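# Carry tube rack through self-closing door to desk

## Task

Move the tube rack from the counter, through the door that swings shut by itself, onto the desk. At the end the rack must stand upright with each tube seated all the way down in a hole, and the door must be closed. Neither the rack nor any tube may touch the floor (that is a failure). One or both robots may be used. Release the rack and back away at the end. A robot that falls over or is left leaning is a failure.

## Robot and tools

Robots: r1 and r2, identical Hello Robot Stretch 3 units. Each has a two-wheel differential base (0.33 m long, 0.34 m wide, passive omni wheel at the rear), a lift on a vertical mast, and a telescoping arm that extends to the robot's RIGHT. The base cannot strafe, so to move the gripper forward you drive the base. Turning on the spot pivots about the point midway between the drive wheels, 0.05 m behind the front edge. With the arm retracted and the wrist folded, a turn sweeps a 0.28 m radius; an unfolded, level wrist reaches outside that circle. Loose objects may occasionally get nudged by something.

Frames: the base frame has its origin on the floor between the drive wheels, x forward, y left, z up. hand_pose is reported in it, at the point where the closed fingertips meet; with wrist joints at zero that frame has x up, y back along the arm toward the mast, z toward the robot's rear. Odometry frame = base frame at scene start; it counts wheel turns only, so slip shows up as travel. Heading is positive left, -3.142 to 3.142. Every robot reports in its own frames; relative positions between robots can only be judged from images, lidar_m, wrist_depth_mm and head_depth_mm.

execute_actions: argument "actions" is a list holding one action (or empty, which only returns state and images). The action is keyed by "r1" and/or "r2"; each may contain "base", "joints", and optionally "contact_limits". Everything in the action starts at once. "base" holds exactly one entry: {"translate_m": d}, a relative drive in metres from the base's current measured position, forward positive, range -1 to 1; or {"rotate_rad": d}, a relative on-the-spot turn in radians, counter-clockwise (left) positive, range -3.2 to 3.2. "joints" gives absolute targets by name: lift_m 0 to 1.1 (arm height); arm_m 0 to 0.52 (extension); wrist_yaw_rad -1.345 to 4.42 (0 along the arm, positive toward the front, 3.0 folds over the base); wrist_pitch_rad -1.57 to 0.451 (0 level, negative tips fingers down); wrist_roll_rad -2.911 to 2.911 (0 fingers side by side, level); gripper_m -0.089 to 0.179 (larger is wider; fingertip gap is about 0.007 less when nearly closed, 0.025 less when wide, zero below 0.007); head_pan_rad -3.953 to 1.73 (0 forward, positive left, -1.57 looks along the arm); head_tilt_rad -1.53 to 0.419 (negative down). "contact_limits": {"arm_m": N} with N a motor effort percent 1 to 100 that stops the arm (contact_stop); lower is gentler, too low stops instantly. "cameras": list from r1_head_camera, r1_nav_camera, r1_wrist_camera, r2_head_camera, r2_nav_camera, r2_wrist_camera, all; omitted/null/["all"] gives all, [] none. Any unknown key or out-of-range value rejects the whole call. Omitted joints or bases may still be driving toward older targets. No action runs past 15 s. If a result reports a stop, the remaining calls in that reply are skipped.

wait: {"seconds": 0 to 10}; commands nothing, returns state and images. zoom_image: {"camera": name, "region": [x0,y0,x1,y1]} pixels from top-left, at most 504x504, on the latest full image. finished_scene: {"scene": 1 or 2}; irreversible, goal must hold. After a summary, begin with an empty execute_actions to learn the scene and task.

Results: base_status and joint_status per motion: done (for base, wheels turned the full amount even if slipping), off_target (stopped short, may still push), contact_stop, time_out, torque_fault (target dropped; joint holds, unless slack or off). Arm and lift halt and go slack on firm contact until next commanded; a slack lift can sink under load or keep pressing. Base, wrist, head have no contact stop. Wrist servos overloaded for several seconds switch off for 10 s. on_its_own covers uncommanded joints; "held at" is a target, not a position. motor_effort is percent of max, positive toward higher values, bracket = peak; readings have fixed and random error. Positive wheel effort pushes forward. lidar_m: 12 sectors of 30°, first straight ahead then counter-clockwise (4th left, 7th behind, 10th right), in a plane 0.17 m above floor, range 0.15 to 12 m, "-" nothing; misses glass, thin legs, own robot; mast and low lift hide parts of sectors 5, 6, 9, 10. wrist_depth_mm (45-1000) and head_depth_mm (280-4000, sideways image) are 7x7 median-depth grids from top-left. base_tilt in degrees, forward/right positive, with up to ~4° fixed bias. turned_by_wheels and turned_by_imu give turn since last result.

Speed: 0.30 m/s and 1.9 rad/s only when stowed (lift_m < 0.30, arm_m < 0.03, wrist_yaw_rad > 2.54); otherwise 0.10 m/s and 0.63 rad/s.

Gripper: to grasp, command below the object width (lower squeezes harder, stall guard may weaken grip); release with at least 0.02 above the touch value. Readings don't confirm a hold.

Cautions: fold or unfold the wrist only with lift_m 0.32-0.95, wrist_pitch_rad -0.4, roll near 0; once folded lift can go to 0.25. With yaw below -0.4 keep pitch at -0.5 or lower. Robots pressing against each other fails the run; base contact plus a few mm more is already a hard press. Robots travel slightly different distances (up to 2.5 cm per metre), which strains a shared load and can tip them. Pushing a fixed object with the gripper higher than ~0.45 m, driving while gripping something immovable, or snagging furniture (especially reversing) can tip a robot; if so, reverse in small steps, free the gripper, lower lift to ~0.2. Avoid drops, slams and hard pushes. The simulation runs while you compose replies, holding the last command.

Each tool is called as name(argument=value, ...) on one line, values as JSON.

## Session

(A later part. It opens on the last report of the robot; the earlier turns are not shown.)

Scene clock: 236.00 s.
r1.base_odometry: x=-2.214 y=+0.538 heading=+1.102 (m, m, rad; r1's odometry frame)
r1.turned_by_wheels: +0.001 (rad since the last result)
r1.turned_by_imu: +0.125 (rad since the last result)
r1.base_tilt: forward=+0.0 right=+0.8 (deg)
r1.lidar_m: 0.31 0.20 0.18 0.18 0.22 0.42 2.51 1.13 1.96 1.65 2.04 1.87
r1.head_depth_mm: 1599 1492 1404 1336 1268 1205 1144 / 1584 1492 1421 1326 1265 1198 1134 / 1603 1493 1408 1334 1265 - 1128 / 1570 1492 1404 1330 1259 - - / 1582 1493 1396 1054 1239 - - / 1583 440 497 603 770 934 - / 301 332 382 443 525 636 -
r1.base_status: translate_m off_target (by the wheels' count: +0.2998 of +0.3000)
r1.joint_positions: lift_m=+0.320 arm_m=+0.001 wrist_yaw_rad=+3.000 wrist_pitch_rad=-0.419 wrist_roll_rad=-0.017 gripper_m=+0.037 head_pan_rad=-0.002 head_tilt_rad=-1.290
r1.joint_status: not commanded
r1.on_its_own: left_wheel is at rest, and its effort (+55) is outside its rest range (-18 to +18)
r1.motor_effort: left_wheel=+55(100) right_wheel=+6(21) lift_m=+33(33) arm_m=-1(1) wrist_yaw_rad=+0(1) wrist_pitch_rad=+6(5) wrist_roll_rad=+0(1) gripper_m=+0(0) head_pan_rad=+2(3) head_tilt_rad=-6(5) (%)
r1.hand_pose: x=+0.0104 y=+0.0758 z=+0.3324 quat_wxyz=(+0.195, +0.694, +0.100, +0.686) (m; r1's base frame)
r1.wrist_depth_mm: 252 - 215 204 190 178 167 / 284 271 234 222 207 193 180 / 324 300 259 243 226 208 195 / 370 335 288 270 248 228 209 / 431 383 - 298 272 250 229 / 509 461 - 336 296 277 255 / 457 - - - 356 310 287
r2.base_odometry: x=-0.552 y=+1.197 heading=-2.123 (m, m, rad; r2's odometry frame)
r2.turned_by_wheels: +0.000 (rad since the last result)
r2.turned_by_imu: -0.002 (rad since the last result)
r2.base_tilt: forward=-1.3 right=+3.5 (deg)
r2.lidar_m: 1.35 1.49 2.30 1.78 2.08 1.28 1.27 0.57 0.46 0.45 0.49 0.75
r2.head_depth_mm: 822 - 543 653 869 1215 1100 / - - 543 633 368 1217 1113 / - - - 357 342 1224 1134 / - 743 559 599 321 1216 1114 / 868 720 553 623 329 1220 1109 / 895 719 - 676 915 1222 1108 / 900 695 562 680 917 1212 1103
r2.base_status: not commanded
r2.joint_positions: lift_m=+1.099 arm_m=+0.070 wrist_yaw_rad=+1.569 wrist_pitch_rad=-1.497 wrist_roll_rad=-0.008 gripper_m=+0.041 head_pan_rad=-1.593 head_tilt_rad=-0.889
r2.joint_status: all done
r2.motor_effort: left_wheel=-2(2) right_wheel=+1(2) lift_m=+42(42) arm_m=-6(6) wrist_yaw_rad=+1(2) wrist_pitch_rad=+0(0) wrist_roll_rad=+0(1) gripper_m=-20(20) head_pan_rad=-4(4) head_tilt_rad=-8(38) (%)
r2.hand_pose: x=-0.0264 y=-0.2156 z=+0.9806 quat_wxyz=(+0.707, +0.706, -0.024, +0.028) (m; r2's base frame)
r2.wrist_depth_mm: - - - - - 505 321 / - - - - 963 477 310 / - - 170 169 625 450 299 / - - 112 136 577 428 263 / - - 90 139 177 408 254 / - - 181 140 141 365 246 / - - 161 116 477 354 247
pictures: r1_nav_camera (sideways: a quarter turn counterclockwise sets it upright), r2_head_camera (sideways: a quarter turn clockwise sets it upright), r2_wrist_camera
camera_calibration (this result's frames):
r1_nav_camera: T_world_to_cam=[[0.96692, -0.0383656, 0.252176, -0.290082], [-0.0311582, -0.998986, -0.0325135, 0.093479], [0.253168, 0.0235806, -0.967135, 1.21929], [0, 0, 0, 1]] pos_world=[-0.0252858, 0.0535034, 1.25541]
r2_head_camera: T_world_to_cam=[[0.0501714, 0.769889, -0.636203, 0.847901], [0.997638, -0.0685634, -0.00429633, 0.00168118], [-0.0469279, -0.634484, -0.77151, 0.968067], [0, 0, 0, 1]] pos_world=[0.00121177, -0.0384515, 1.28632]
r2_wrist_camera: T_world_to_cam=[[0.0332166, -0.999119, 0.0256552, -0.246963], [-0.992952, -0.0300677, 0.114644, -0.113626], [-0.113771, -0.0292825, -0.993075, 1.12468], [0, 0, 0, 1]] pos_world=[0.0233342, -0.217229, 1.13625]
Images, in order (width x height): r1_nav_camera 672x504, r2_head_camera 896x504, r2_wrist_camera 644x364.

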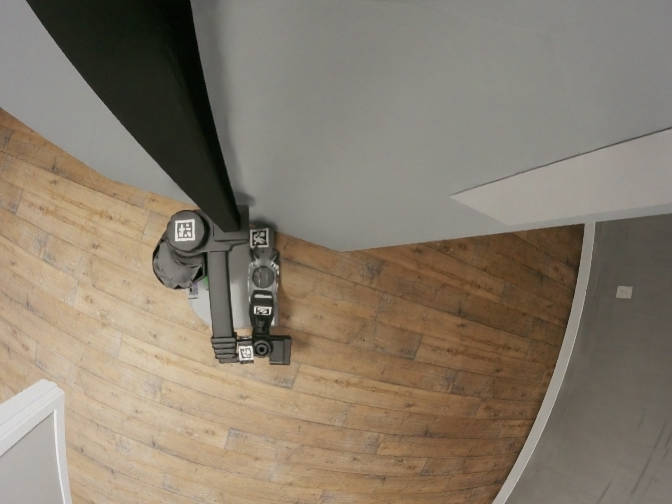

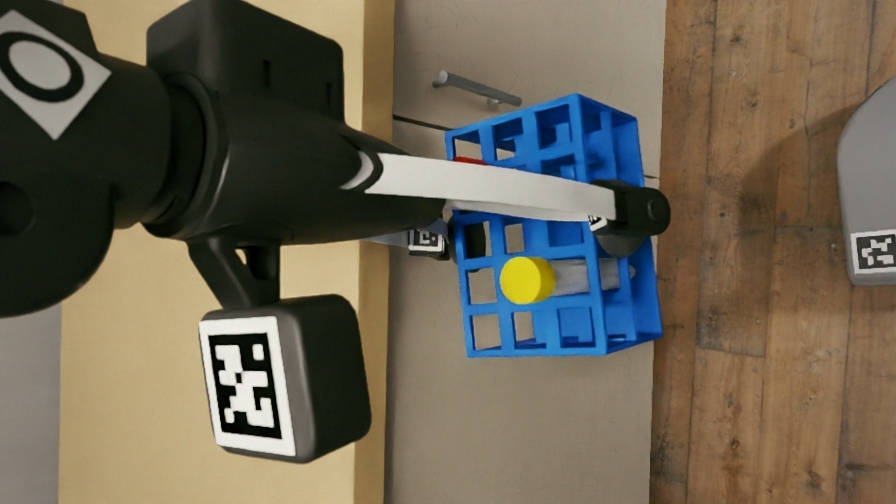

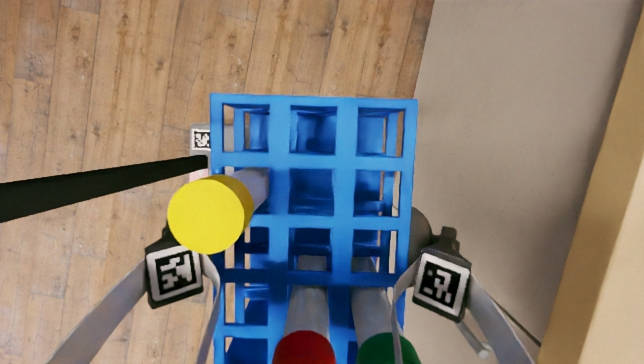

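execute_actions(actions=[{"r1":{"base":{"rotate_rad":-0.3}},"r2":{"base":{"rotate_rad":2.1},"joints":{"lift_m":0.95,"head_pan_rad":0.0,"head_tilt_rad":-0.6}}}], cameras=["r1_nav_camera","r2_head_camera","r2_nav_camera","r2_wrist_camera"])

Scene clock: 267.00 s.
r1.base_odometry: x=-2.214 y=+0.537 heading=+0.802 (m, m, rad; r1's odometry frame)
r1.turned_by_wheels: -0.300 (rad since the last result)
r1.turned_by_imu: -0.302 (rad since the last result)
r1.base_tilt: forward=+0.0 right=+0.9 (deg)
r1.lidar_m: 1.87 0.23 0.18 0.17 0.18 0.26 2.51 1.12 1.16 1.78 2.33 1.90
r1.head_depth_mm: 1585 1490 1403 1335 1261 1202 1141 / 1590 1493 1410 1333 1264 1199 1129 / 1599 1488 1402 1327 1266 - 1134 / 1594 1481 1411 1325 1255 - - / 1579 1483 1402 1326 1243 - - / 1579 1472 1396 934 864 845 - / 1576 1486 1383 551 562 575 -
r1.base_status: done
r1.joint_positions: lift_m=+0.320 arm_m=+0.001 wrist_yaw_rad=+3.000 wrist_pitch_rad=-0.419 wrist_roll_rad=-0.017 gripper_m=+0.037 head_pan_rad=-0.002 head_tilt_rad=-1.290
r1.joint_status: not commanded
r1.motor_effort: left_wheel=+13(67) right_wheel=+0(3) lift_m=+33(33) arm_m=+0(1) wrist_yaw_rad=-1(0) wrist_pitch_rad=+5(5) wrist_roll_rad=+0(1) gripper_m=+1(1) head_pan_rad=+2(1) head_tilt_rad=-5(6) (%)
r1.hand_pose: x=+0.0104 y=+0.0758 z=+0.3324 quat_wxyz=(+0.195, +0.694, +0.100, +0.686) (m; r1's base frame)
r1.wrist_depth_mm: 189 - 191 194 194 196 200 / 207 206 209 211 214 213 216 / 226 228 230 232 235 236 237 / 249 251 254 258 258 263 266 / 281 280 - 287 288 298 314 / 317 318 - 323 332 338 522 / 367 - - - 391 393 468
r2.base_odometry: x=-0.552 y=+1.197 heading=-0.023 (m, m, rad; r2's odometry frame)
r2.turned_by_wheels: +2.100 (rad since the last result)
r2.turned_by_imu: +2.086 (rad since the last result)
r2.base_tilt: forward=-1.4 right=+3.5 (deg)
r2.lidar_m: 1.54 1.28 1.27 0.57 0.46 0.45 0.49 0.76 1.35 1.49 2.34 1.77
r2.head_depth_mm: 1610 1752 1880 2057 1699 1413 1205 / 1700 1873 2067 2006 1713 1407 1202 / 1821 1997 2246 2183 1721 1410 1205 / 1994 2229 2529 2197 1718 1423 1205 / 2987 3292 3069 2215 1725 1419 1206 / 3185 3657 3076 2213 1741 1428 1220 / 3307 3540 1520 1636 1706 1429 1218
r2.base_status: done
r2.joint_positions: lift_m=+0.951 arm_m=+0.070 wrist_yaw_rad=+1.569 wrist_pitch_rad=-1.497 wrist_roll_rad=-0.008 gripper_m=+0.041 head_pan_rad=-0.007 head_tilt_rad=-0.606
r2.joint_status: all done
r2.motor_effort: left_wheel=-2(7) right_wheel=+2(4) lift_m=+10(34) arm_m=-6(6) wrist_yaw_rad=+0(1) wrist_pitch_rad=+0(0) wrist_roll_rad=+0(0) gripper_m=-19(20) head_pan_rad=+4(45) head_tilt_rad=+4(34) (%)
r2.hand_pose: x=-0.0265 y=-0.2156 z=+0.8321 quat_wxyz=(+0.707, +0.706, -0.024, +0.028) (m; r2's base frame)
r2.wrist_depth_mm: 942 979 979 972 992 975 972 / 993 994 - 966 994 995 985 / - 992 170 168 - - - / - - 113 136 - - - / 819 - 90 139 177 - - / 700 852 180 141 141 - - / 616 773 163 116 - - -
pictures: r1_nav_camera (sideways: a quarter turn counterclockwise sets it upright), r2_head_camera (sideways: a quarter turn clockwise sets it upright), r2_nav_camera (sideways: a quarter turn counterclockwise sets it upright), r2_wrist_camera
camera_calibration (this result's frames):
r1_nav_camera: T_world_to_cam=[[0.966921, -0.0383627, 0.252174, -0.29008], [-0.0311553, -0.998986, -0.0325134, 0.0934789], [0.253166, 0.0235813, -0.967135, 1.21929], [0, 0, 0, 1]] pos_world=[-0.025286, 0.0535033, 1.25541]
r2_head_camera: T_world_to_cam=[[-0.562396, 0.0370083, -0.826039, 1.09906], [0.0527701, 0.998568, 0.00881025, -0.00961927], [0.825182, -0.0386353, -0.563543, 0.692245], [0, 0, 0, 1]] pos_world=[0.0473834, -0.00432357, 1.29806]
r2_nav_camera: T_world_to_cam=[[0.536214, -0.0571454, 0.842146, -1.0524], [-0.00661597, -0.99796, -0.0635059, 0.136911], [0.844056, 0.0284811, -0.535498, 0.645948], [0, 0, 0, 1]] pos_world=[0.0200025, 0.058094, 1.24088]
r2_wrist_camera: T_world_to_cam=[[0.0332455, -0.999118, 0.0256439, -0.243145], [-0.992909, -0.0300872, 0.115004, -0.0969993], [-0.114131, -0.0292854, -0.993034, 0.977167], [0, 0, 0, 1]] pos_world=[0.0232973, -0.217232, 0.987751]
Images, in order (width x height): r1_nav_camera 672x504, r2_head_camera 896x504, r2_nav_camera 672x504, r2_wrist_camera 644x364.

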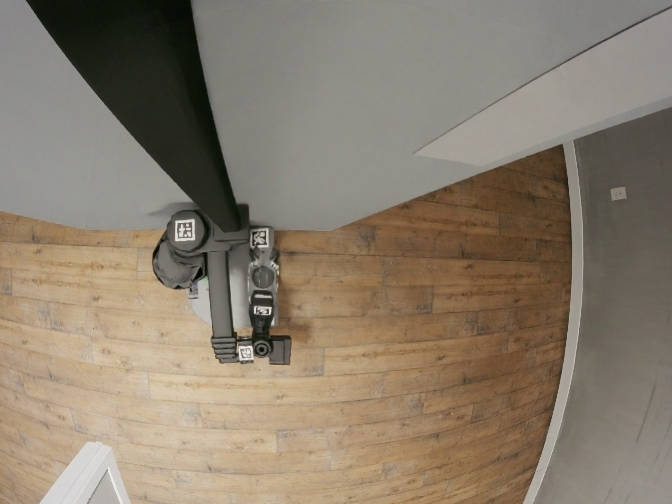

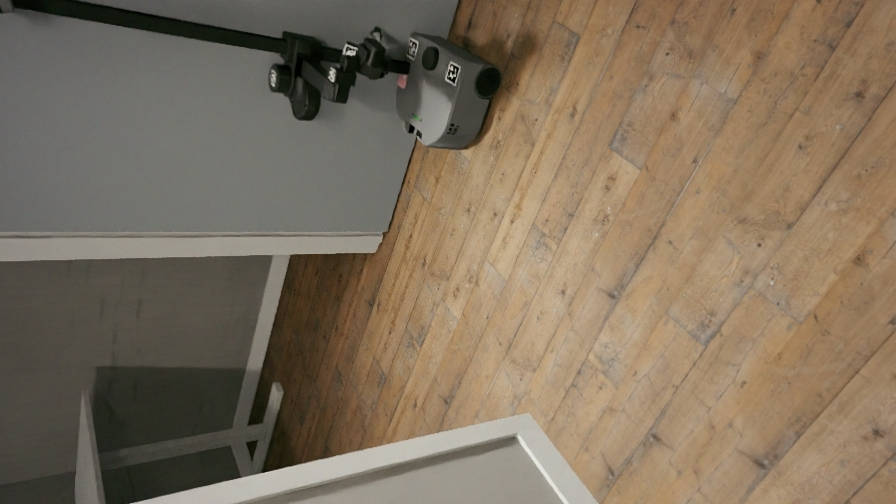

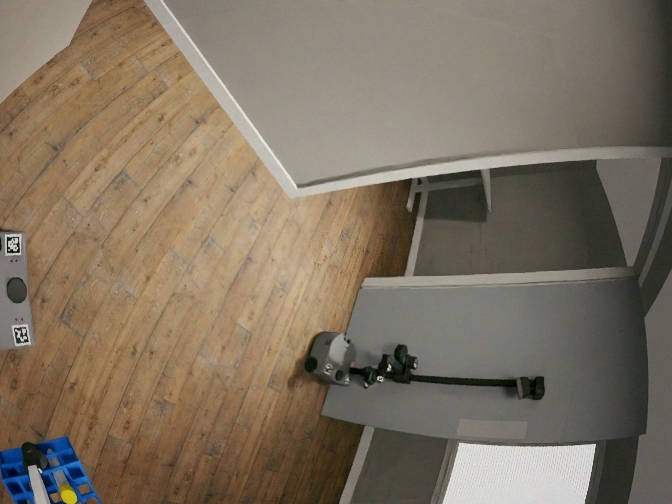

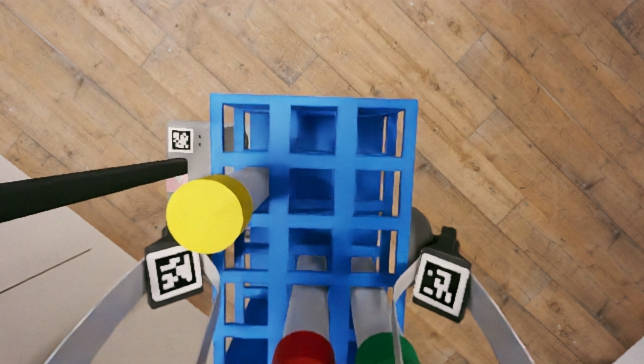

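execute_actions(actions=[{"r1":{"base":{"translate_m":0.3}},"r2":{"base":{"translate_m":1.0},"joints":{"arm_m":0.0,"head_tilt_rad":-0.9}}}], cameras=["r1_nav_camera","r2_head_camera","r2_nav_camera","r2_wrist_camera"])

Scene clock: 313.03 s.
r1.base_odometry: x=-2.006 y=+0.753 heading=+0.803 (m, m, rad; r1's odometry frame)
r1.turned_by_wheels: +0.001 (rad since the last result)
r1.turned_by_imu: +0.026 (rad since the last result)
r1.base_tilt: forward=-0.1 right=+0.8 (deg)
r1.lidar_m: 1.58 1.22 0.96 0.17 0.18 0.26 0.95 1.35 1.03 2.21 2.02 1.60
r1.head_depth_mm: 1600 1506 1419 1326 1254 1202 1139 / 1592 1498 1410 1337 1263 1204 1136 / 1583 1490 1400 1328 1261 - 1130 / 1590 1495 1409 1330 1261 - - / 1587 1478 1400 1323 1253 - - / 1584 1484 1398 1322 1258 1100 - / 1579 1495 1402 1321 1254 664 -
r1.base_status: done
r1.joint_positions: lift_m=+0.320 arm_m=+0.001 wrist_yaw_rad=+3.000 wrist_pitch_rad=-0.419 wrist_roll_rad=-0.017 gripper_m=+0.037 head_pan_rad=-0.002 head_tilt_rad=-1.290
r1.joint_status: not commanded
r1.on_its_own: left_wheel is at rest, and its effort (+32) is outside its rest range (-18 to +18)
r1.motor_effort: left_wheel=+32(64) right_wheel=-3(13) lift_m=+32(32) arm_m=+0(1) wrist_yaw_rad=+0(0) wrist_pitch_rad=+5(5) wrist_roll_rad=+0(1) gripper_m=+0(1) head_pan_rad=+1(1) head_tilt_rad=-6(5) (%)
r1.hand_pose: x=+0.0104 y=+0.0758 z=+0.3324 quat_wxyz=(+0.195, +0.694, +0.100, +0.686) (m; r1's base frame)
r1.wrist_depth_mm: 189 - 190 848 857 859 859 / 206 206 208 960 936 927 907 / 227 227 225 - - - - / 251 252 252 756 782 808 797 / 282 282 - 643 668 644 641 / 321 324 - 552 542 534 537 / 366 - - - 466 463 469
r2.base_odometry: x=+0.448 y=+1.173 heading=-0.024 (m, m, rad; r2's odometry frame)
r2.turned_by_wheels: +0.000 (rad since the last result)
r2.turned_by_imu: -0.001 (rad since the last result)
r2.base_tilt: forward=-1.4 right=+3.5 (deg)
r2.lidar_m: 1.23 0.62 0.63 0.70 1.10 1.24 1.36 2.00 1.99 2.19 1.03 1.13
r2.head_depth_mm: 996 1133 1310 1514 1402 1245 1103 / 1053 1200 1409 1573 1400 1231 1103 / 1143 1314 1535 1615 1399 1235 1107 / 2079 2289 1877 1615 1404 1234 1108 / 2275 2393 1918 1605 1398 1229 1106 / 2452 2351 1919 1629 1406 1237 1107 / 2657 2385 1944 1634 1403 1219 1103
r2.base_status: done
r2.joint_positions: lift_m=+0.951 arm_m=+0.000 wrist_yaw_rad=+1.569 wrist_pitch_rad=-1.497 wrist_roll_rad=-0.008 gripper_m=+0.041 head_pan_rad=-0.007 head_tilt_rad=-0.889
r2.joint_status: all done
r2.motor_effort: left_wheel=-3(4) right_wheel=+2(5) lift_m=+10(10) arm_m=-5(5) wrist_yaw_rad=+1(1) wrist_pitch_rad=+0(0) wrist_roll_rad=+0(0) gripper_m=-20(20) head_pan_rad=+4(3) head_tilt_rad=-8(37) (%)
r2.hand_pose: x=-0.0265 y=-0.1456 z=+0.8321 quat_wxyz=(+0.707, +0.706, -0.024, +0.028) (m; r2's base frame)
r2.wrist_depth_mm: 892 968 953 977 967 963 909 / 980 994 967 995 - 978 991 / - - 205 168 - - - / - - 115 136 - - - / - - 90 140 177 - - / - - 180 140 141 - - / - - 162 116 - - -
pictures: r1_nav_camera (sideways: a quarter turn counterclockwise sets it upright), r2_head_camera (sideways: a quarter turn clockwise sets it upright), r2_nav_camera (sideways: a quarter turn counterclockwise sets it upright), r2_wrist_camera
camera_calibration (this result's frames):
r1_nav_camera: T_world_to_cam=[[0.96692, -0.0383658, 0.252177, -0.290083], [-0.0311584, -0.998985, -0.0325135, 0.093479], [0.253169, 0.0235805, -0.967135, 1.21929], [0, 0, 0, 1]] pos_world=[-0.0252857, 0.0535034, 1.25541]
r2_head_camera: T_world_to_cam=[[-0.770514, 0.0383703, -0.636268, 0.852992], [0.0532717, 0.998571, -0.00429242, 0.00743673], [0.635194, -0.0372024, -0.771456, 0.963836], [0, 0, 0, 1]] pos_world=[0.0446232, -0.0042986, 1.28632]
r2_nav_camera: T_world_to_cam=[[0.749861, -0.0585494, 0.658999, -0.814993], [-0.0242093, -0.997838, -0.0611065, 0.133871], [0.661152, 0.0298675, -0.749657, 0.925638], [0, 0, 0, 1]] pos_world=[0.00238524, 0.0582179, 1.23917]
r2_wrist_camera: T_world_to_cam=[[0.0332456, -0.999118, 0.0256439, -0.173205], [-0.992909, -0.0300872, 0.115004, -0.0948933], [-0.114131, -0.0292854, -0.993034, 0.979217], [0, 0, 0, 1]] pos_world=[0.0232973, -0.147231, 0.987751]
Images, in order (width x height): r1_nav_camera 672x504, r2_head_camera 896x504, r2_nav_camera 672x504, r2_wrist_camera 644x364.

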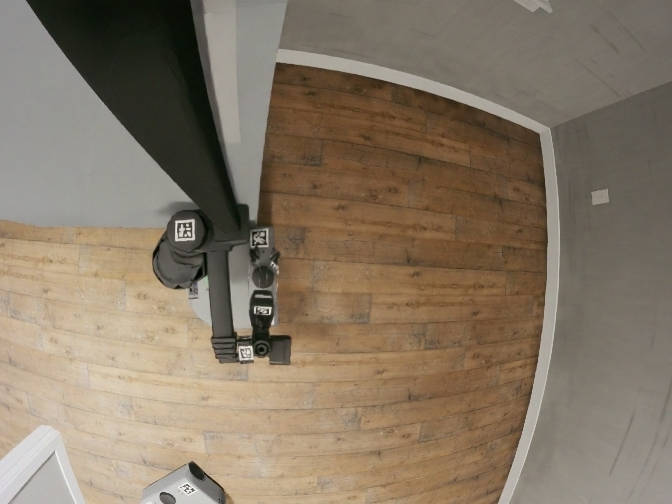

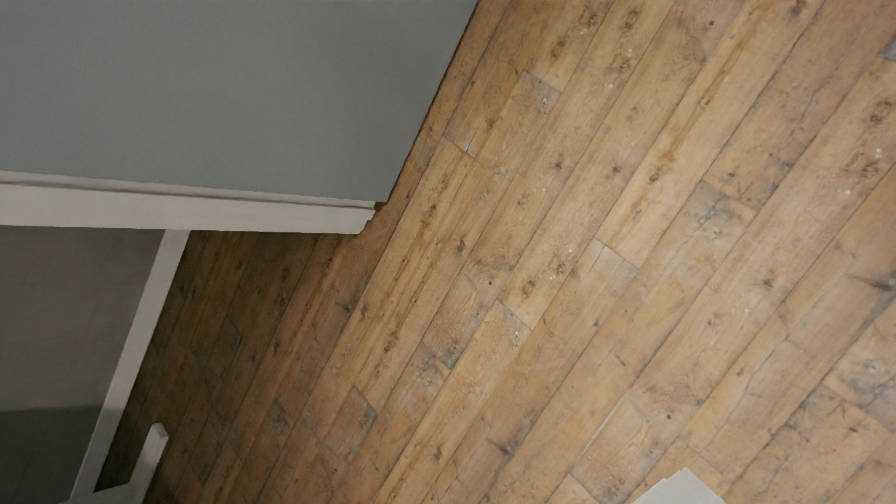

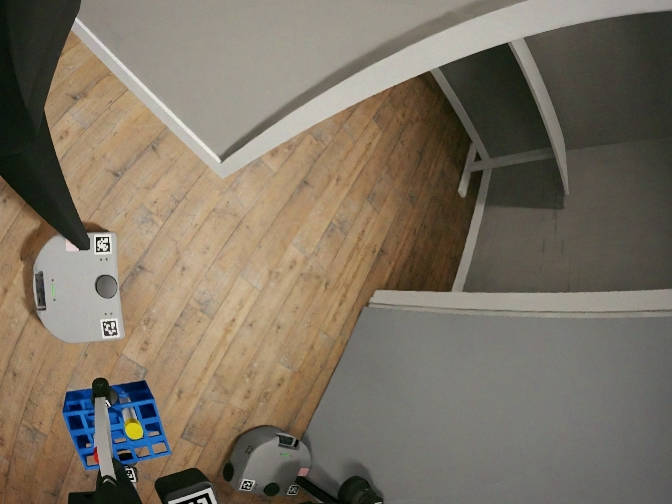

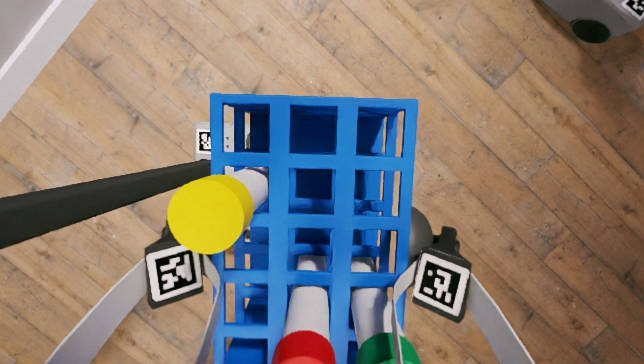

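execute_actions(actions=[{"r2":{"base":{"translate_m":0.52},"joints":{"head_tilt_rad":-0.7}}}], cameras=[])

execute_actions(actions=[{"r2":{"base":{"rotate_rad":0.7}}}], cameras=["r2_head_camera","r2_nav_camera","r2_wrist_camera"])

Scene clock: 336.60 s.
r1.base_odometry: x=-2.006 y=+0.753 heading=+0.803 (m, m, rad; r1's odometry frame)
r1.turned_by_wheels: +0.000 (rad since the last result)
r1.turned_by_imu: -0.002 (rad since the last result)
r1.base_tilt: forward=+0.0 right=+0.8 (deg)
r1.lidar_m: 1.58 1.22 0.96 0.17 0.18 0.26 0.95 0.92 1.70 2.22 2.02 1.60
r1.head_depth_mm: 1589 1501 1416 1335 1263 1207 1142 / 1602 1500 1409 1338 1264 1197 1135 / 1590 1480 1409 1331 1257 - 1128 / 1597 1481 1404 1328 1260 - - / 1574 1484 1399 1319 1261 - - / 1585 1487 1398 1317 1246 1098 - / 1567 1481 1394 1319 1250 666 -
r1.base_status: not commanded
r1.joint_positions: lift_m=+0.320 arm_m=+0.001 wrist_yaw_rad=+3.000 wrist_pitch_rad=-0.419 wrist_roll_rad=-0.017 gripper_m=+0.037 head_pan_rad=-0.002 head_tilt_rad=-1.290
r1.joint_status: not commanded
r1.on_its_own: left_wheel is at rest, and its effort (+33) is outside its rest range (-18 to +18)
r1.motor_effort: left_wheel=+33(32) right_wheel=-3(3) lift_m=+32(33) arm_m=+0(0) wrist_yaw_rad=-1(1) wrist_pitch_rad=+5(5) wrist_roll_rad=+0(1) gripper_m=-1(0) head_pan_rad=+2(2) head_tilt_rad=-6(6) (%)
r1.hand_pose: x=+0.0104 y=+0.0758 z=+0.3324 quat_wxyz=(+0.195, +0.694, +0.100, +0.686) (m; r1's base frame)
r1.wrist_depth_mm: 189 - 190 848 872 845 855 / 206 205 207 939 965 946 925 / 227 227 227 - - - - / 249 251 252 760 799 791 798 / 280 281 - 641 679 648 652 / 319 321 - 546 539 548 537 / 370 - - - 460 459 466
r2.base_odometry: x=+0.967 y=+1.161 heading=-0.024 (m, m, rad; r2's odometry frame)
r2.turned_by_wheels: +0.000 (rad since the last result)
r2.turned_by_imu: -0.001 (rad since the last result)
r2.base_tilt: forward=-1.4 right=+3.5 (deg)
r2.lidar_m: 0.82 2.31 1.97 0.39 0.52 1.67 1.80 2.33 2.32 0.91 0.73 0.72
r2.head_depth_mm: 600 656 735 838 972 1158 1157 / 663 728 814 922 1066 1257 1155 / 1448 1598 932 1080 1251 1322 1162 / 1584 1789 2050 1950 1578 1341 1157 / 1699 1940 2233 1951 1592 1338 1157 / 1833 2116 2348 1936 1586 1338 1167 / 1966 2346 2464 1959 1584 1346 1163
r2.base_status: done
r2.joint_positions: lift_m=+0.951 arm_m=+0.000 wrist_yaw_rad=+1.569 wrist_pitch_rad=-1.497 wrist_roll_rad=-0.008 gripper_m=+0.041 head_pan_rad=-0.007 head_tilt_rad=-0.705
r2.joint_status: all done
r2.motor_effort: left_wheel=-3(3) right_wheel=+2(4) lift_m=+10(10) arm_m=-5(6) wrist_yaw_rad=+2(1) wrist_pitch_rad=+0(0) wrist_roll_rad=+0(0) gripper_m=-20(20) head_pan_rad=+4(4) head_tilt_rad=+3(27) (%)
r2.hand_pose: x=-0.0265 y=-0.1456 z=+0.8321 quat_wxyz=(+0.707, +0.706, -0.024, +0.028) (m; r2's base frame)
r2.wrist_depth_mm: 967 979 965 967 969 962 786 / 982 972 978 981 976 - 869 / 711 990 205 169 - 992 838 / 747 - 115 137 - - 864 / - - 90 139 177 - - / - - 180 141 142 - - / - - 162 115 - - -
pictures: none
No camera images: the call's "cameras" was empty. Leave "cameras" out to get every camera's image.

Scene clock: 338.70 s.
r1.base_odometry: x=-2.006 y=+0.753 heading=+0.803 (m, m, rad; r1's odometry frame)
r1.turned_by_wheels: +0.000 (rad since the last result)
r1.turned_by_imu: +0.000 (rad since the last result)
r1.base_tilt: forward=-0.1 right=+0.8 (deg)
r1.lidar_m: 1.58 1.22 0.96 0.17 0.18 0.26 0.95 0.92 1.70 2.22 2.03 1.60
r1.head_depth_mm: 1596 1499 1408 1334 1267 1199 1140 / 1588 1488 1406 1335 1259 1195 1134 / 1589 1484 1410 1329 1266 - 1129 / 1579 1498 1411 1315 1262 - - / 1584 1479 1406 1312 1260 - - / 1575 1485 1396 1322 1256 1100 - / 1580 1480 1409 1321 1249 666 -
r1.base_status: not commanded
r1.joint_positions: lift_m=+0.320 arm_m=+0.001 wrist_yaw_rad=+3.000 wrist_pitch_rad=-0.419 wrist_roll_rad=-0.017 gripper_m=+0.037 head_pan_rad=-0.002 head_tilt_rad=-1.290
r1.joint_status: not commanded
r1.on_its_own: left_wheel is at rest, and its effort (+32) is outside its rest range (-18 to +18)
r1.motor_effort: left_wheel=+32(33) right_wheel=-3(3) lift_m=+32(33) arm_m=-1(1) wrist_yaw_rad=+0(0) wrist_pitch_rad=+5(5) wrist_roll_rad=+0(1) gripper_m=+1(1) head_pan_rad=+2(2) head_tilt_rad=-6(6) (%)
r1.hand_pose: x=+0.0104 y=+0.0758 z=+0.3324 quat_wxyz=(+0.195, +0.694, +0.100, +0.686) (m; r1's base frame)
r1.wrist_depth_mm: 189 - 189 874 837 877 878 / 206 208 208 936 949 933 899 / 225 227 228 - - - - / 251 254 255 759 783 809 781 / 281 280 - 639 658 652 639 / 322 323 - 547 538 536 549 / 368 - - - 467 466 467
r2.base_odometry: x=+0.967 y=+1.161 heading=+0.676 (m, m, rad; r2's odometry frame)
r2.turned_by_wheels: +0.700 (rad since the last result)
r2.turned_by_imu: +0.695 (rad since the last result)
r2.base_tilt: forward=-1.4 right=+3.5 (deg)
r2.lidar_m: 1.97 0.44 0.39 0.71 1.83 1.99 2.32 2.33 0.81 0.72 0.72 1.86
r2.head_depth_mm: 1968 2460 2382 1921 1584 1322 1161 / 2018 2547 2505 1949 1571 1329 1150 / 2023 2471 2530 1935 1581 1335 1155 / 2037 2402 2484 1941 1586 1328 1157 / 1840 2334 2513 1945 1583 1351 1159 / 1854 2233 2443 1964 1591 1342 1157 / 1849 2223 2424 1974 1603 1343 1165
r2.base_status: done
r2.joint_positions: lift_m=+0.951 arm_m=+0.000 wrist_yaw_rad=+1.569 wrist_pitch_rad=-1.497 wrist_roll_rad=-0.008 gripper_m=+0.041 head_pan_rad=-0.007 head_tilt_rad=-0.705
r2.joint_status: not commanded
r2.motor_effort: left_wheel=-2(6) right_wheel=+2(4) lift_m=+10(10) arm_m=-6(6) wrist_yaw_rad=+2(2) wrist_pitch_rad=+0(0) wrist_roll_rad=+0(0) gripper_m=-20(20) head_pan_rad=+2(4) head_tilt_rad=+3(3) (%)
r2.hand_pose: x=-0.0265 y=-0.1456 z=+0.8321 quat_wxyz=(+0.707, +0.706, -0.024, +0.028) (m; r2's base frame)
r2.wrist_depth_mm: 708 884 956 988 976 960 671 / 987 991 966 990 1000 989 692 / - - 205 169 970 999 708 / - - 114 136 - - 738 / - - 90 139 177 - 751 / - - 180 140 141 987 792 / - - 162 117 915 909 805
pictures: r2_head_camera (sideways: a quarter turn clockwise sets it upright), r2_nav_camera (sideways: a quarter turn counterclockwise sets it upright), r2_wrist_camera
camera_calibration (this result's frames):
r2_head_camera: T_world_to_cam=[[-0.641013, 0.0374463, -0.766616, 1.02207], [0.0532322, 0.998573, 0.00426595, -0.00370507], [0.765682, -0.0380741, -0.642091, 0.794791], [0, 0, 0, 1]] pos_world=[0.0467998, -0.00431197, 1.29388]
r2_nav_camera: T_world_to_cam=[[0.616547, -0.0576, 0.785209, -0.978664], [-0.0126887, -0.997918, -0.0632403, 0.136594], [0.787216, 0.0290274, -0.615994, 0.751018], [0, 0, 0, 1]] pos_world=[0.0139116, 0.0581384, 1.23972]
r2_wrist_camera: T_world_to_cam=[[0.033253, -0.999118, 0.0256431, -0.173203], [-0.992905, -0.0300936, 0.115041, -0.0949338], [-0.114168, -0.0292866, -0.99303, 0.979211], [0, 0, 0, 1]] pos_world=[0.0232936, -0.14723, 0.987748]
Images, in order (width x height): r2_head_camera 896x504, r2_nav_camera 672x504, r2_wrist_camera 644x364.

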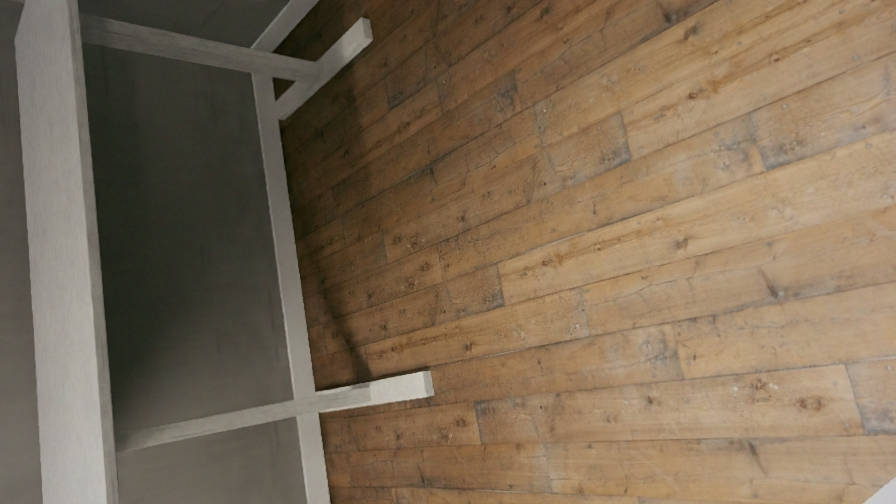

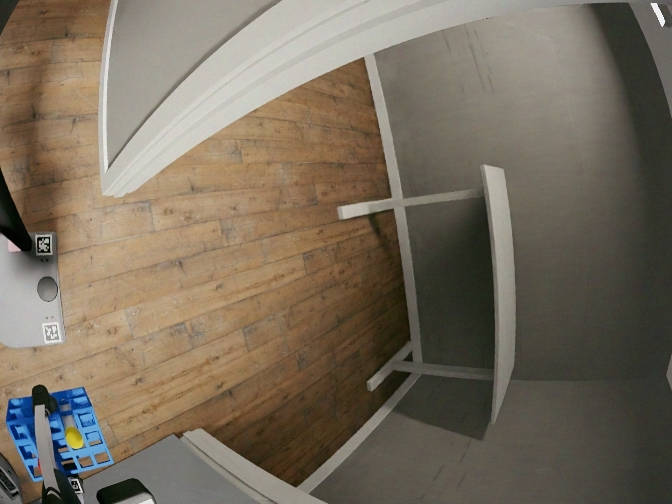

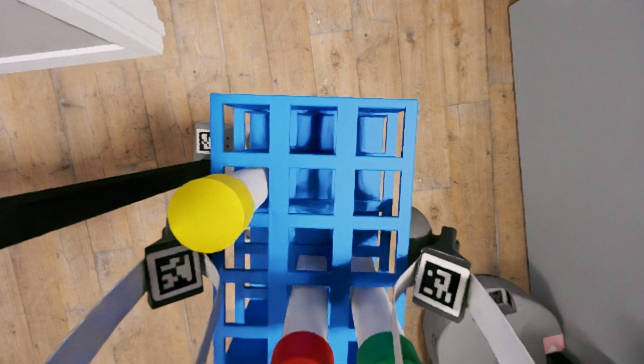

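execute_actions(actions=[{"r2":{"base":{"translate_m":1.0},"joints":{"arm_m":0.07,"head_tilt_rad":-0.6}}}], cameras=["r2_head_camera","r2_nav_camera","r2_wrist_camera"])

Scene clock: 379.40 s.
r1.base_odometry: x=-2.006 y=+0.753 heading=+0.803 (m, m, rad; r1's odometry frame)
r1.turned_by_wheels: +0.000 (rad since the last result)
r1.turned_by_imu: -0.003 (rad since the last result)
r1.base_tilt: forward=+0.0 right=+0.8 (deg)
r1.lidar_m: 1.58 1.21 0.96 0.17 0.18 0.26 0.95 1.35 1.70 2.21 2.03 1.60
r1.head_depth_mm: 1587 1496 1403 1340 1266 1196 1150 / 1589 1494 1412 1323 1265 1196 1129 / 1593 1488 1410 1324 1258 - 1128 / 1587 1493 1388 1328 1256 - - / 1593 1486 1400 1328 1252 - - / 1561 1477 1389 1321 1255 1100 - / 1579 1471 1401 1319 1254 664 -
r1.base_status: not commanded
r1.joint_positions: lift_m=+0.320 arm_m=+0.001 wrist_yaw_rad=+3.000 wrist_pitch_rad=-0.419 wrist_roll_rad=-0.017 gripper_m=+0.037 head_pan_rad=-0.002 head_tilt_rad=-1.290
r1.joint_status: not commanded
r1.on_its_own: left_wheel is at rest, and its effort (+33) is outside its rest range (-18 to +18)
r1.motor_effort: left_wheel=+33(33) right_wheel=-3(3) lift_m=+32(33) arm_m=+0(0) wrist_yaw_rad=+0(1) wrist_pitch_rad=+5(5) wrist_roll_rad=-1(0) gripper_m=+0(1) head_pan_rad=+1(2) head_tilt_rad=-6(5) (%)
r1.hand_pose: x=+0.0104 y=+0.0758 z=+0.3324 quat_wxyz=(+0.195, +0.694, +0.100, +0.686) (m; r1's base frame)
r1.wrist_depth_mm: 189 - 191 867 852 871 844 / 205 207 208 934 936 911 923 / 225 228 227 - - - - / 250 250 253 773 790 797 802 / 279 282 - 630 684 648 646 / 324 320 - 548 546 539 541 / 370 - - - 467 460 469
r2.base_odometry: x=+1.747 y=+1.787 heading=+0.676 (m, m, rad; r2's odometry frame)
r2.turned_by_wheels: +0.000 (rad since the last result)
r2.turned_by_imu: -0.002 (rad since the last result)
r2.base_tilt: forward=-1.4 right=+3.5 (deg)
r2.lidar_m: 1.45 1.00 1.78 2.40 1.00 0.71 3.29 0.95 0.81 1.35 1.36 1.43
r2.head_depth_mm: 1347 1316 858 1957 1717 1415 1196 / 1312 1319 823 1900 1719 1411 1203 / 1268 1348 824 1837 1719 1421 1207 / 1240 1309 830 1753 1736 1408 1206 / 1216 1279 832 1703 1731 1411 1208 / 1187 1265 837 1652 1734 1420 1208 / 1159 1239 842 1101 1590 1395 1213
r2.base_status: done
r2.joint_positions: lift_m=+0.951 arm_m=+0.070 wrist_yaw_rad=+1.569 wrist_pitch_rad=-1.497 wrist_roll_rad=-0.008 gripper_m=+0.041 head_pan_rad=-0.007 head_tilt_rad=-0.606
r2.joint_status: all done
r2.motor_effort: left_wheel=-3(4) right_wheel=+2(5) lift_m=+10(10) arm_m=+6(6) wrist_yaw_rad=+1(1) wrist_pitch_rad=+0(0) wrist_roll_rad=+0(0) gripper_m=-20(20) head_pan_rad=+5(3) head_tilt_rad=+4(20) (%)
r2.hand_pose: x=-0.0265 y=-0.2148 z=+0.8321 quat_wxyz=(+0.707, +0.706, -0.024, +0.028) (m; r2's base frame)
r2.wrist_depth_mm: 983 978 956 980 988 970 963 / 990 994 986 980 995 992 991 / - - 170 169 - - - / - - 113 137 - - - / - - 90 139 178 - - / - - 181 141 141 - - / - - 162 116 - 898 827
pictures: r2_head_camera (sideways: a quarter turn clockwise sets it upright), r2_nav_camera (sideways: a quarter turn counterclockwise sets it upright), r2_wrist_camera
camera_calibration (this result's frames):
r2_head_camera: T_world_to_cam=[[-0.562376, 0.0369015, -0.826057, 1.09908], [0.0525805, 0.998578, 0.00881172, -0.00962002], [0.825208, -0.038479, -0.563517, 0.69221], [0, 0, 0, 1]] pos_world=[0.0473844, -0.00431574, 1.29806]
r2_nav_camera: T_world_to_cam=[[0.536197, -0.0570435, 0.842163, -1.05243], [-0.00642474, -0.997961, -0.0635059, 0.13691], [0.844068, 0.028641, -0.535471, 0.645913], [0, 0, 0, 1]] pos_world=[0.0199935, 0.0580966, 1.24088]
r2_wrist_camera: T_world_to_cam=[[0.0332528, -0.999118, 0.0256431, -0.242406], [-0.992905, -0.0300934, 0.115041, -0.0970181], [-0.114168, -0.0292866, -0.99303, 0.977182], [0, 0, 0, 1]] pos_world=[0.0232936, -0.216494, 0.987748]
Images, in order (width x height): r2_head_camera 896x504, r2_nav_camera 672x504, r2_wrist_camera 644x364.

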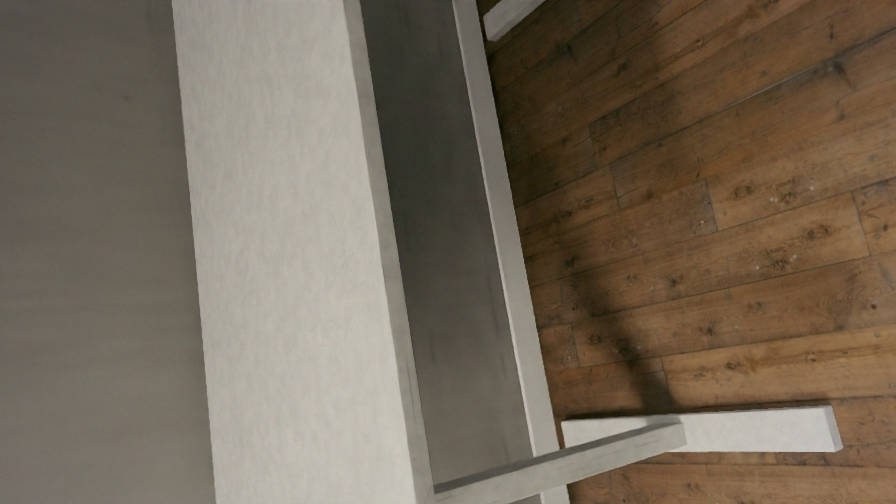

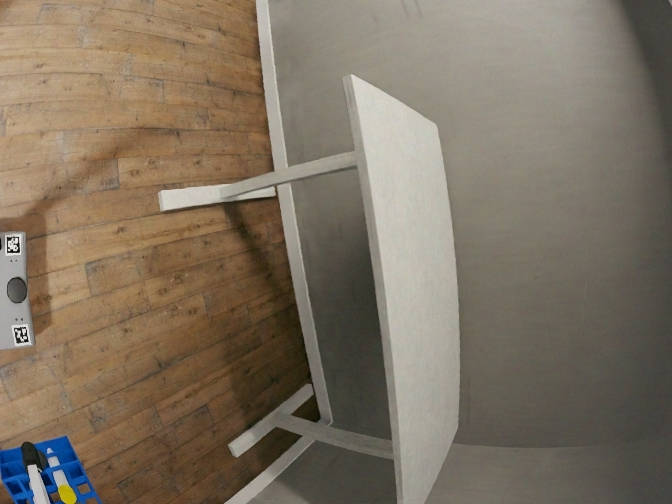

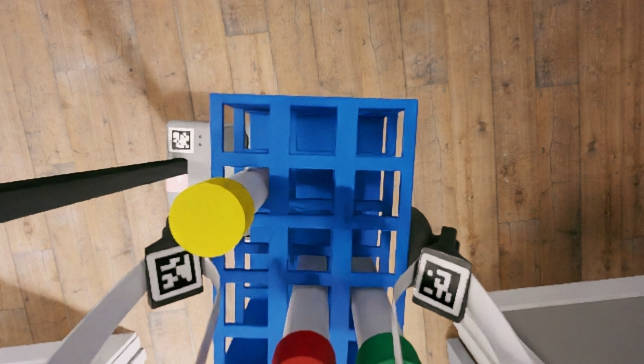

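execute_actions(actions=[{"r2":{"base":{"translate_m":0.2},"joints":{"lift_m":1.1}}}], cameras=[])

execute_actions(actions=[{"r2":{"base":{"rotate_rad":1.8},"joints":{"head_pan_rad":-1.57,"head_tilt_rad":-0.6,"arm_m":0.15}}}], cameras=["r2_head_camera","r2_nav_camera","r2_wrist_camera"])

Scene clock: 431.23 s.
r1.base_odometry: x=-2.006 y=+0.753 heading=+0.803 (m, m, rad; r1's odometry frame)
r1.turned_by_wheels: +0.000 (rad since the last result)
r1.turned_by_imu: -0.002 (rad since the last result)
r1.base_tilt: forward=+0.0 right=+0.8 (deg)
r1.lidar_m: 1.58 1.22 0.96 0.17 0.18 0.26 0.95 1.35 1.70 2.22 2.03 1.60
r1.head_depth_mm: 1589 1497 1411 1338 1258 1193 1145 / 1577 1491 1394 1334 1268 1208 1135 / 1615 1485 1397 1326 1260 - 1127 / 1593 1487 1402 1331 1257 - - / 1581 1492 1395 1328 1264 - - / 1586 1479 1398 1326 1247 1101 - / 1576 1474 1396 1314 1252 665 -
r1.base_status: not commanded
r1.joint_positions: lift_m=+0.320 arm_m=+0.001 wrist_yaw_rad=+3.000 wrist_pitch_rad=-0.419 wrist_roll_rad=-0.017 gripper_m=+0.037 head_pan_rad=-0.002 head_tilt_rad=-1.290
r1.joint_status: not commanded
r1.on_its_own: left_wheel is at rest, and its effort (+31) is outside its rest range (-18 to +18)
r1.motor_effort: left_wheel=+31(33) right_wheel=-3(3) lift_m=+32(33) arm_m=+0(0) wrist_yaw_rad=+1(1) wrist_pitch_rad=+5(5) wrist_roll_rad=-1(0) gripper_m=+0(0) head_pan_rad=+2(2) head_tilt_rad=-5(5) (%)
r1.hand_pose: x=+0.0104 y=+0.0758 z=+0.3324 quat_wxyz=(+0.195, +0.694, +0.100, +0.686) (m; r1's base frame)
r1.wrist_depth_mm: 189 - 189 872 866 874 840 / 206 207 207 946 942 931 952 / 226 227 228 - - - - / 251 252 252 760 794 800 794 / 281 281 - 637 657 646 639 / 320 322 - 548 534 544 542 / 368 - - - 460 470 469
r2.base_odometry: x=+1.904 y=+1.912 heading=+0.676 (m, m, rad; r2's odometry frame)
r2.turned_by_wheels: +0.000 (rad since the last result)
r2.turned_by_imu: -0.002 (rad since the last result)
r2.base_tilt: forward=-1.4 right=+3.5 (deg)
r2.lidar_m: 1.25 0.81 1.54 2.44 1.34 0.90 3.49 0.95 0.93 1.32 1.33 1.27
r2.head_depth_mm: 1152 1224 815 640 1722 1405 1205 / 1122 1205 821 616 1713 1410 1206 / 1093 1182 826 595 1719 1412 1201 / 1063 1144 829 597 1680 1421 1204 / 1043 1131 836 598 1624 1422 1214 / 1017 1107 833 601 1599 1421 1210 / 989 1084 841 602 1059 1224 1193
r2.base_status: done
r2.joint_positions: lift_m=+1.099 arm_m=+0.070 wrist_yaw_rad=+1.569 wrist_pitch_rad=-1.497 wrist_roll_rad=-0.008 gripper_m=+0.041 head_pan_rad=-0.007 head_tilt_rad=-0.606
r2.joint_status: all done
r2.motor_effort: left_wheel=-3(3) right_wheel=+2(5) lift_m=+42(43) arm_m=+5(6) wrist_yaw_rad=+1(2) wrist_pitch_rad=+0(0) wrist_roll_rad=+0(0) gripper_m=-20(19) head_pan_rad=+3(3) head_tilt_rad=+4(4) (%)
r2.hand_pose: x=-0.0266 y=-0.2148 z=+0.9806 quat_wxyz=(+0.707, +0.706, -0.024, +0.028) (m; r2's base frame)
r2.wrist_depth_mm: - - - - - - - / - - - - - - - / - - 170 168 - - - / - - 112 136 - - - / - - 90 139 177 - - / - - 180 140 141 - - / - - 162 116 - - -
pictures: none
No camera images: the call's "cameras" was empty. Leave "cameras" out to get every camera's image.

Scene clock: 435.03 s.
r1.base_odometry: x=-2.006 y=+0.753 heading=+0.803 (m, m, rad; r1's odometry frame)
r1.turned_by_wheels: +0.000 (rad since the last result)
r1.turned_by_imu: -0.001 (rad since the last result)
r1.base_tilt: forward=+0.0 right=+0.8 (deg)
r1.lidar_m: 1.57 1.21 0.96 0.17 0.18 0.26 0.95 1.35 1.70 2.22 2.02 1.60
r1.head_depth_mm: 1598 1495 1402 1333 1270 1199 1139 / 1592 1483 1402 1330 1259 1197 1136 / 1600 1485 1407 1328 1258 - 1117 / 1590 1484 1417 1321 1253 - - / 1588 1497 1400 1322 1257 - - / 1584 1484 1399 1324 1263 1104 - / 1581 1484 1396 1313 1253 663 -
r1.base_status: not commanded
r1.joint_positions: lift_m=+0.320 arm_m=+0.001 wrist_yaw_rad=+3.000 wrist_pitch_rad=-0.419 wrist_roll_rad=-0.017 gripper_m=+0.037 head_pan_rad=-0.002 head_tilt_rad=-1.290
r1.joint_status: not commanded
r1.on_its_own: left_wheel is at rest, and its effort (+33) is outside its rest range (-18 to +18)
r1.motor_effort: left_wheel=+33(32) right_wheel=-3(3) lift_m=+32(33) arm_m=-1(0) wrist_yaw_rad=+0(0) wrist_pitch_rad=+5(5) wrist_roll_rad=-1(1) gripper_m=+1(1) head_pan_rad=+2(2) head_tilt_rad=-6(5) (%)
r1.hand_pose: x=+0.0104 y=+0.0758 z=+0.3324 quat_wxyz=(+0.195, +0.694, +0.100, +0.686) (m; r1's base frame)
r1.wrist_depth_mm: 188 - 190 858 866 870 857 / 208 207 206 960 943 929 939 / 227 225 228 - - - - / 250 252 253 754 796 810 811 / 282 283 - 633 672 649 652 / 322 321 - 559 541 536 534 / 366 - - - 467 465 468
r2.base_odometry: x=+1.904 y=+1.912 heading=+2.476 (m, m, rad; r2's odometry frame)
r2.turned_by_wheels: +1.800 (rad since the last result)
r2.turned_by_imu: +1.789 (rad since the last result)
r2.base_tilt: forward=-1.4 right=+3.5 (deg)
r2.lidar_m: 2.43 1.03 0.89 1.68 1.01 1.16 1.32 1.27 1.28 0.82 1.33 1.90
r2.head_depth_mm: 1068 1114 812 586 1668 1402 1203 / - - - 567 1607 1306 1201 / - - - - 408 419 1206 / - - 878 595 407 384 1208 / 1038 1133 913 565 1541 1179 1210 / 1038 1127 841 578 1577 1385 1215 / 1041 1149 841 602 1648 1435 1208
r2.base_status: done
r2.joint_positions: lift_m=+1.099 arm_m=+0.150 wrist_yaw_rad=+1.569 wrist_pitch_rad=-1.497 wrist_roll_rad=-0.008 gripper_m=+0.041 head_pan_rad=-1.563 head_tilt_rad=-0.606
r2.joint_status: all done
r2.motor_effort: left_wheel=-2(6) right_wheel=+2(5) lift_m=+42(42) arm_m=+5(3) wrist_yaw_rad=+1(1) wrist_pitch_rad=+0(0) wrist_roll_rad=+0(0) gripper_m=-20(20) head_pan_rad=-4(46) head_tilt_rad=+4(4) (%)
r2.hand_pose: x=-0.0267 y=-0.2948 z=+0.9806 quat_wxyz=(+0.707, +0.706, -0.023, +0.028) (m; r2's base frame)
r2.wrist_depth_mm: - - - - - - 197 / - - - - - - 193 / - - 170 168 - - 190 / - - 114 137 - - 191 / - - 94 139 177 - 195 / - - 180 140 141 - 197 / - - 163 116 - - 202
pictures: r2_head_camera (sideways: a quarter turn clockwise sets it upright), r2_nav_camera (sideways: a quarter turn counterclockwise sets it upright), r2_wrist_camera
camera_calibration (this result's frames):
r2_head_camera: T_world_to_cam=[[0.0286643, 0.562797, -0.826098, 1.09553], [0.999241, -0.0379541, 0.00881502, -0.015399], [-0.0263928, -0.825723, -0.563457, 0.697328], [0, 0, 0, 1]] pos_world=[0.00238918, -0.0413434, 1.29806]
r2_nav_camera: T_world_to_cam=[[-0.0491875, -0.536914, 0.842202, -1.04891], [-0.997948, -0.00819162, -0.0635058, 0.142958], [0.0409962, -0.843597, -0.53541, 0.650733], [0, 0, 0, 1]] pos_world=[0.0643939, -0.0130458, 1.24088]
r2_wrist_camera: T_world_to_cam=[[0.033282, -0.999117, 0.0256271, -0.32614], [-0.992848, -0.03011, 0.115524, -0.11711], [-0.11465, -0.0292887, -0.992974, 1.12221], [0, 0, 0, 1]] pos_world=[0.0232442, -0.29651, 1.13621]
Images, in order (width x height): r2_head_camera 896x504, r2_nav_camera 672x504, r2_wrist_camera 644x364.

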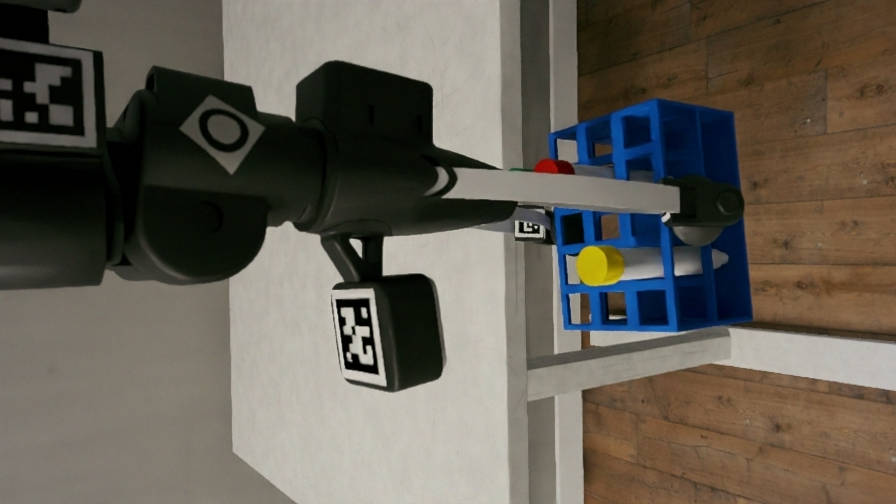

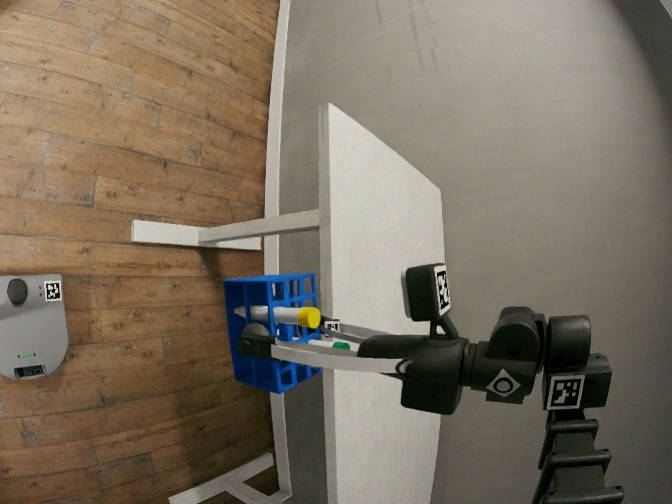

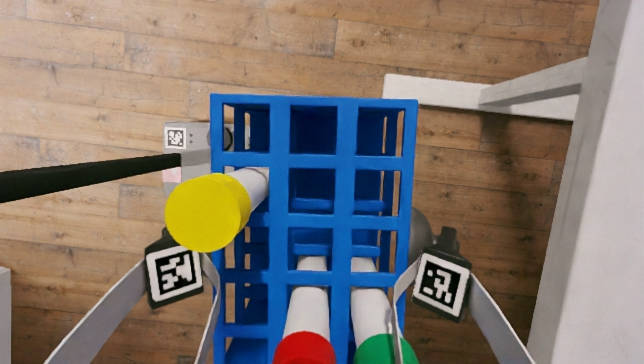

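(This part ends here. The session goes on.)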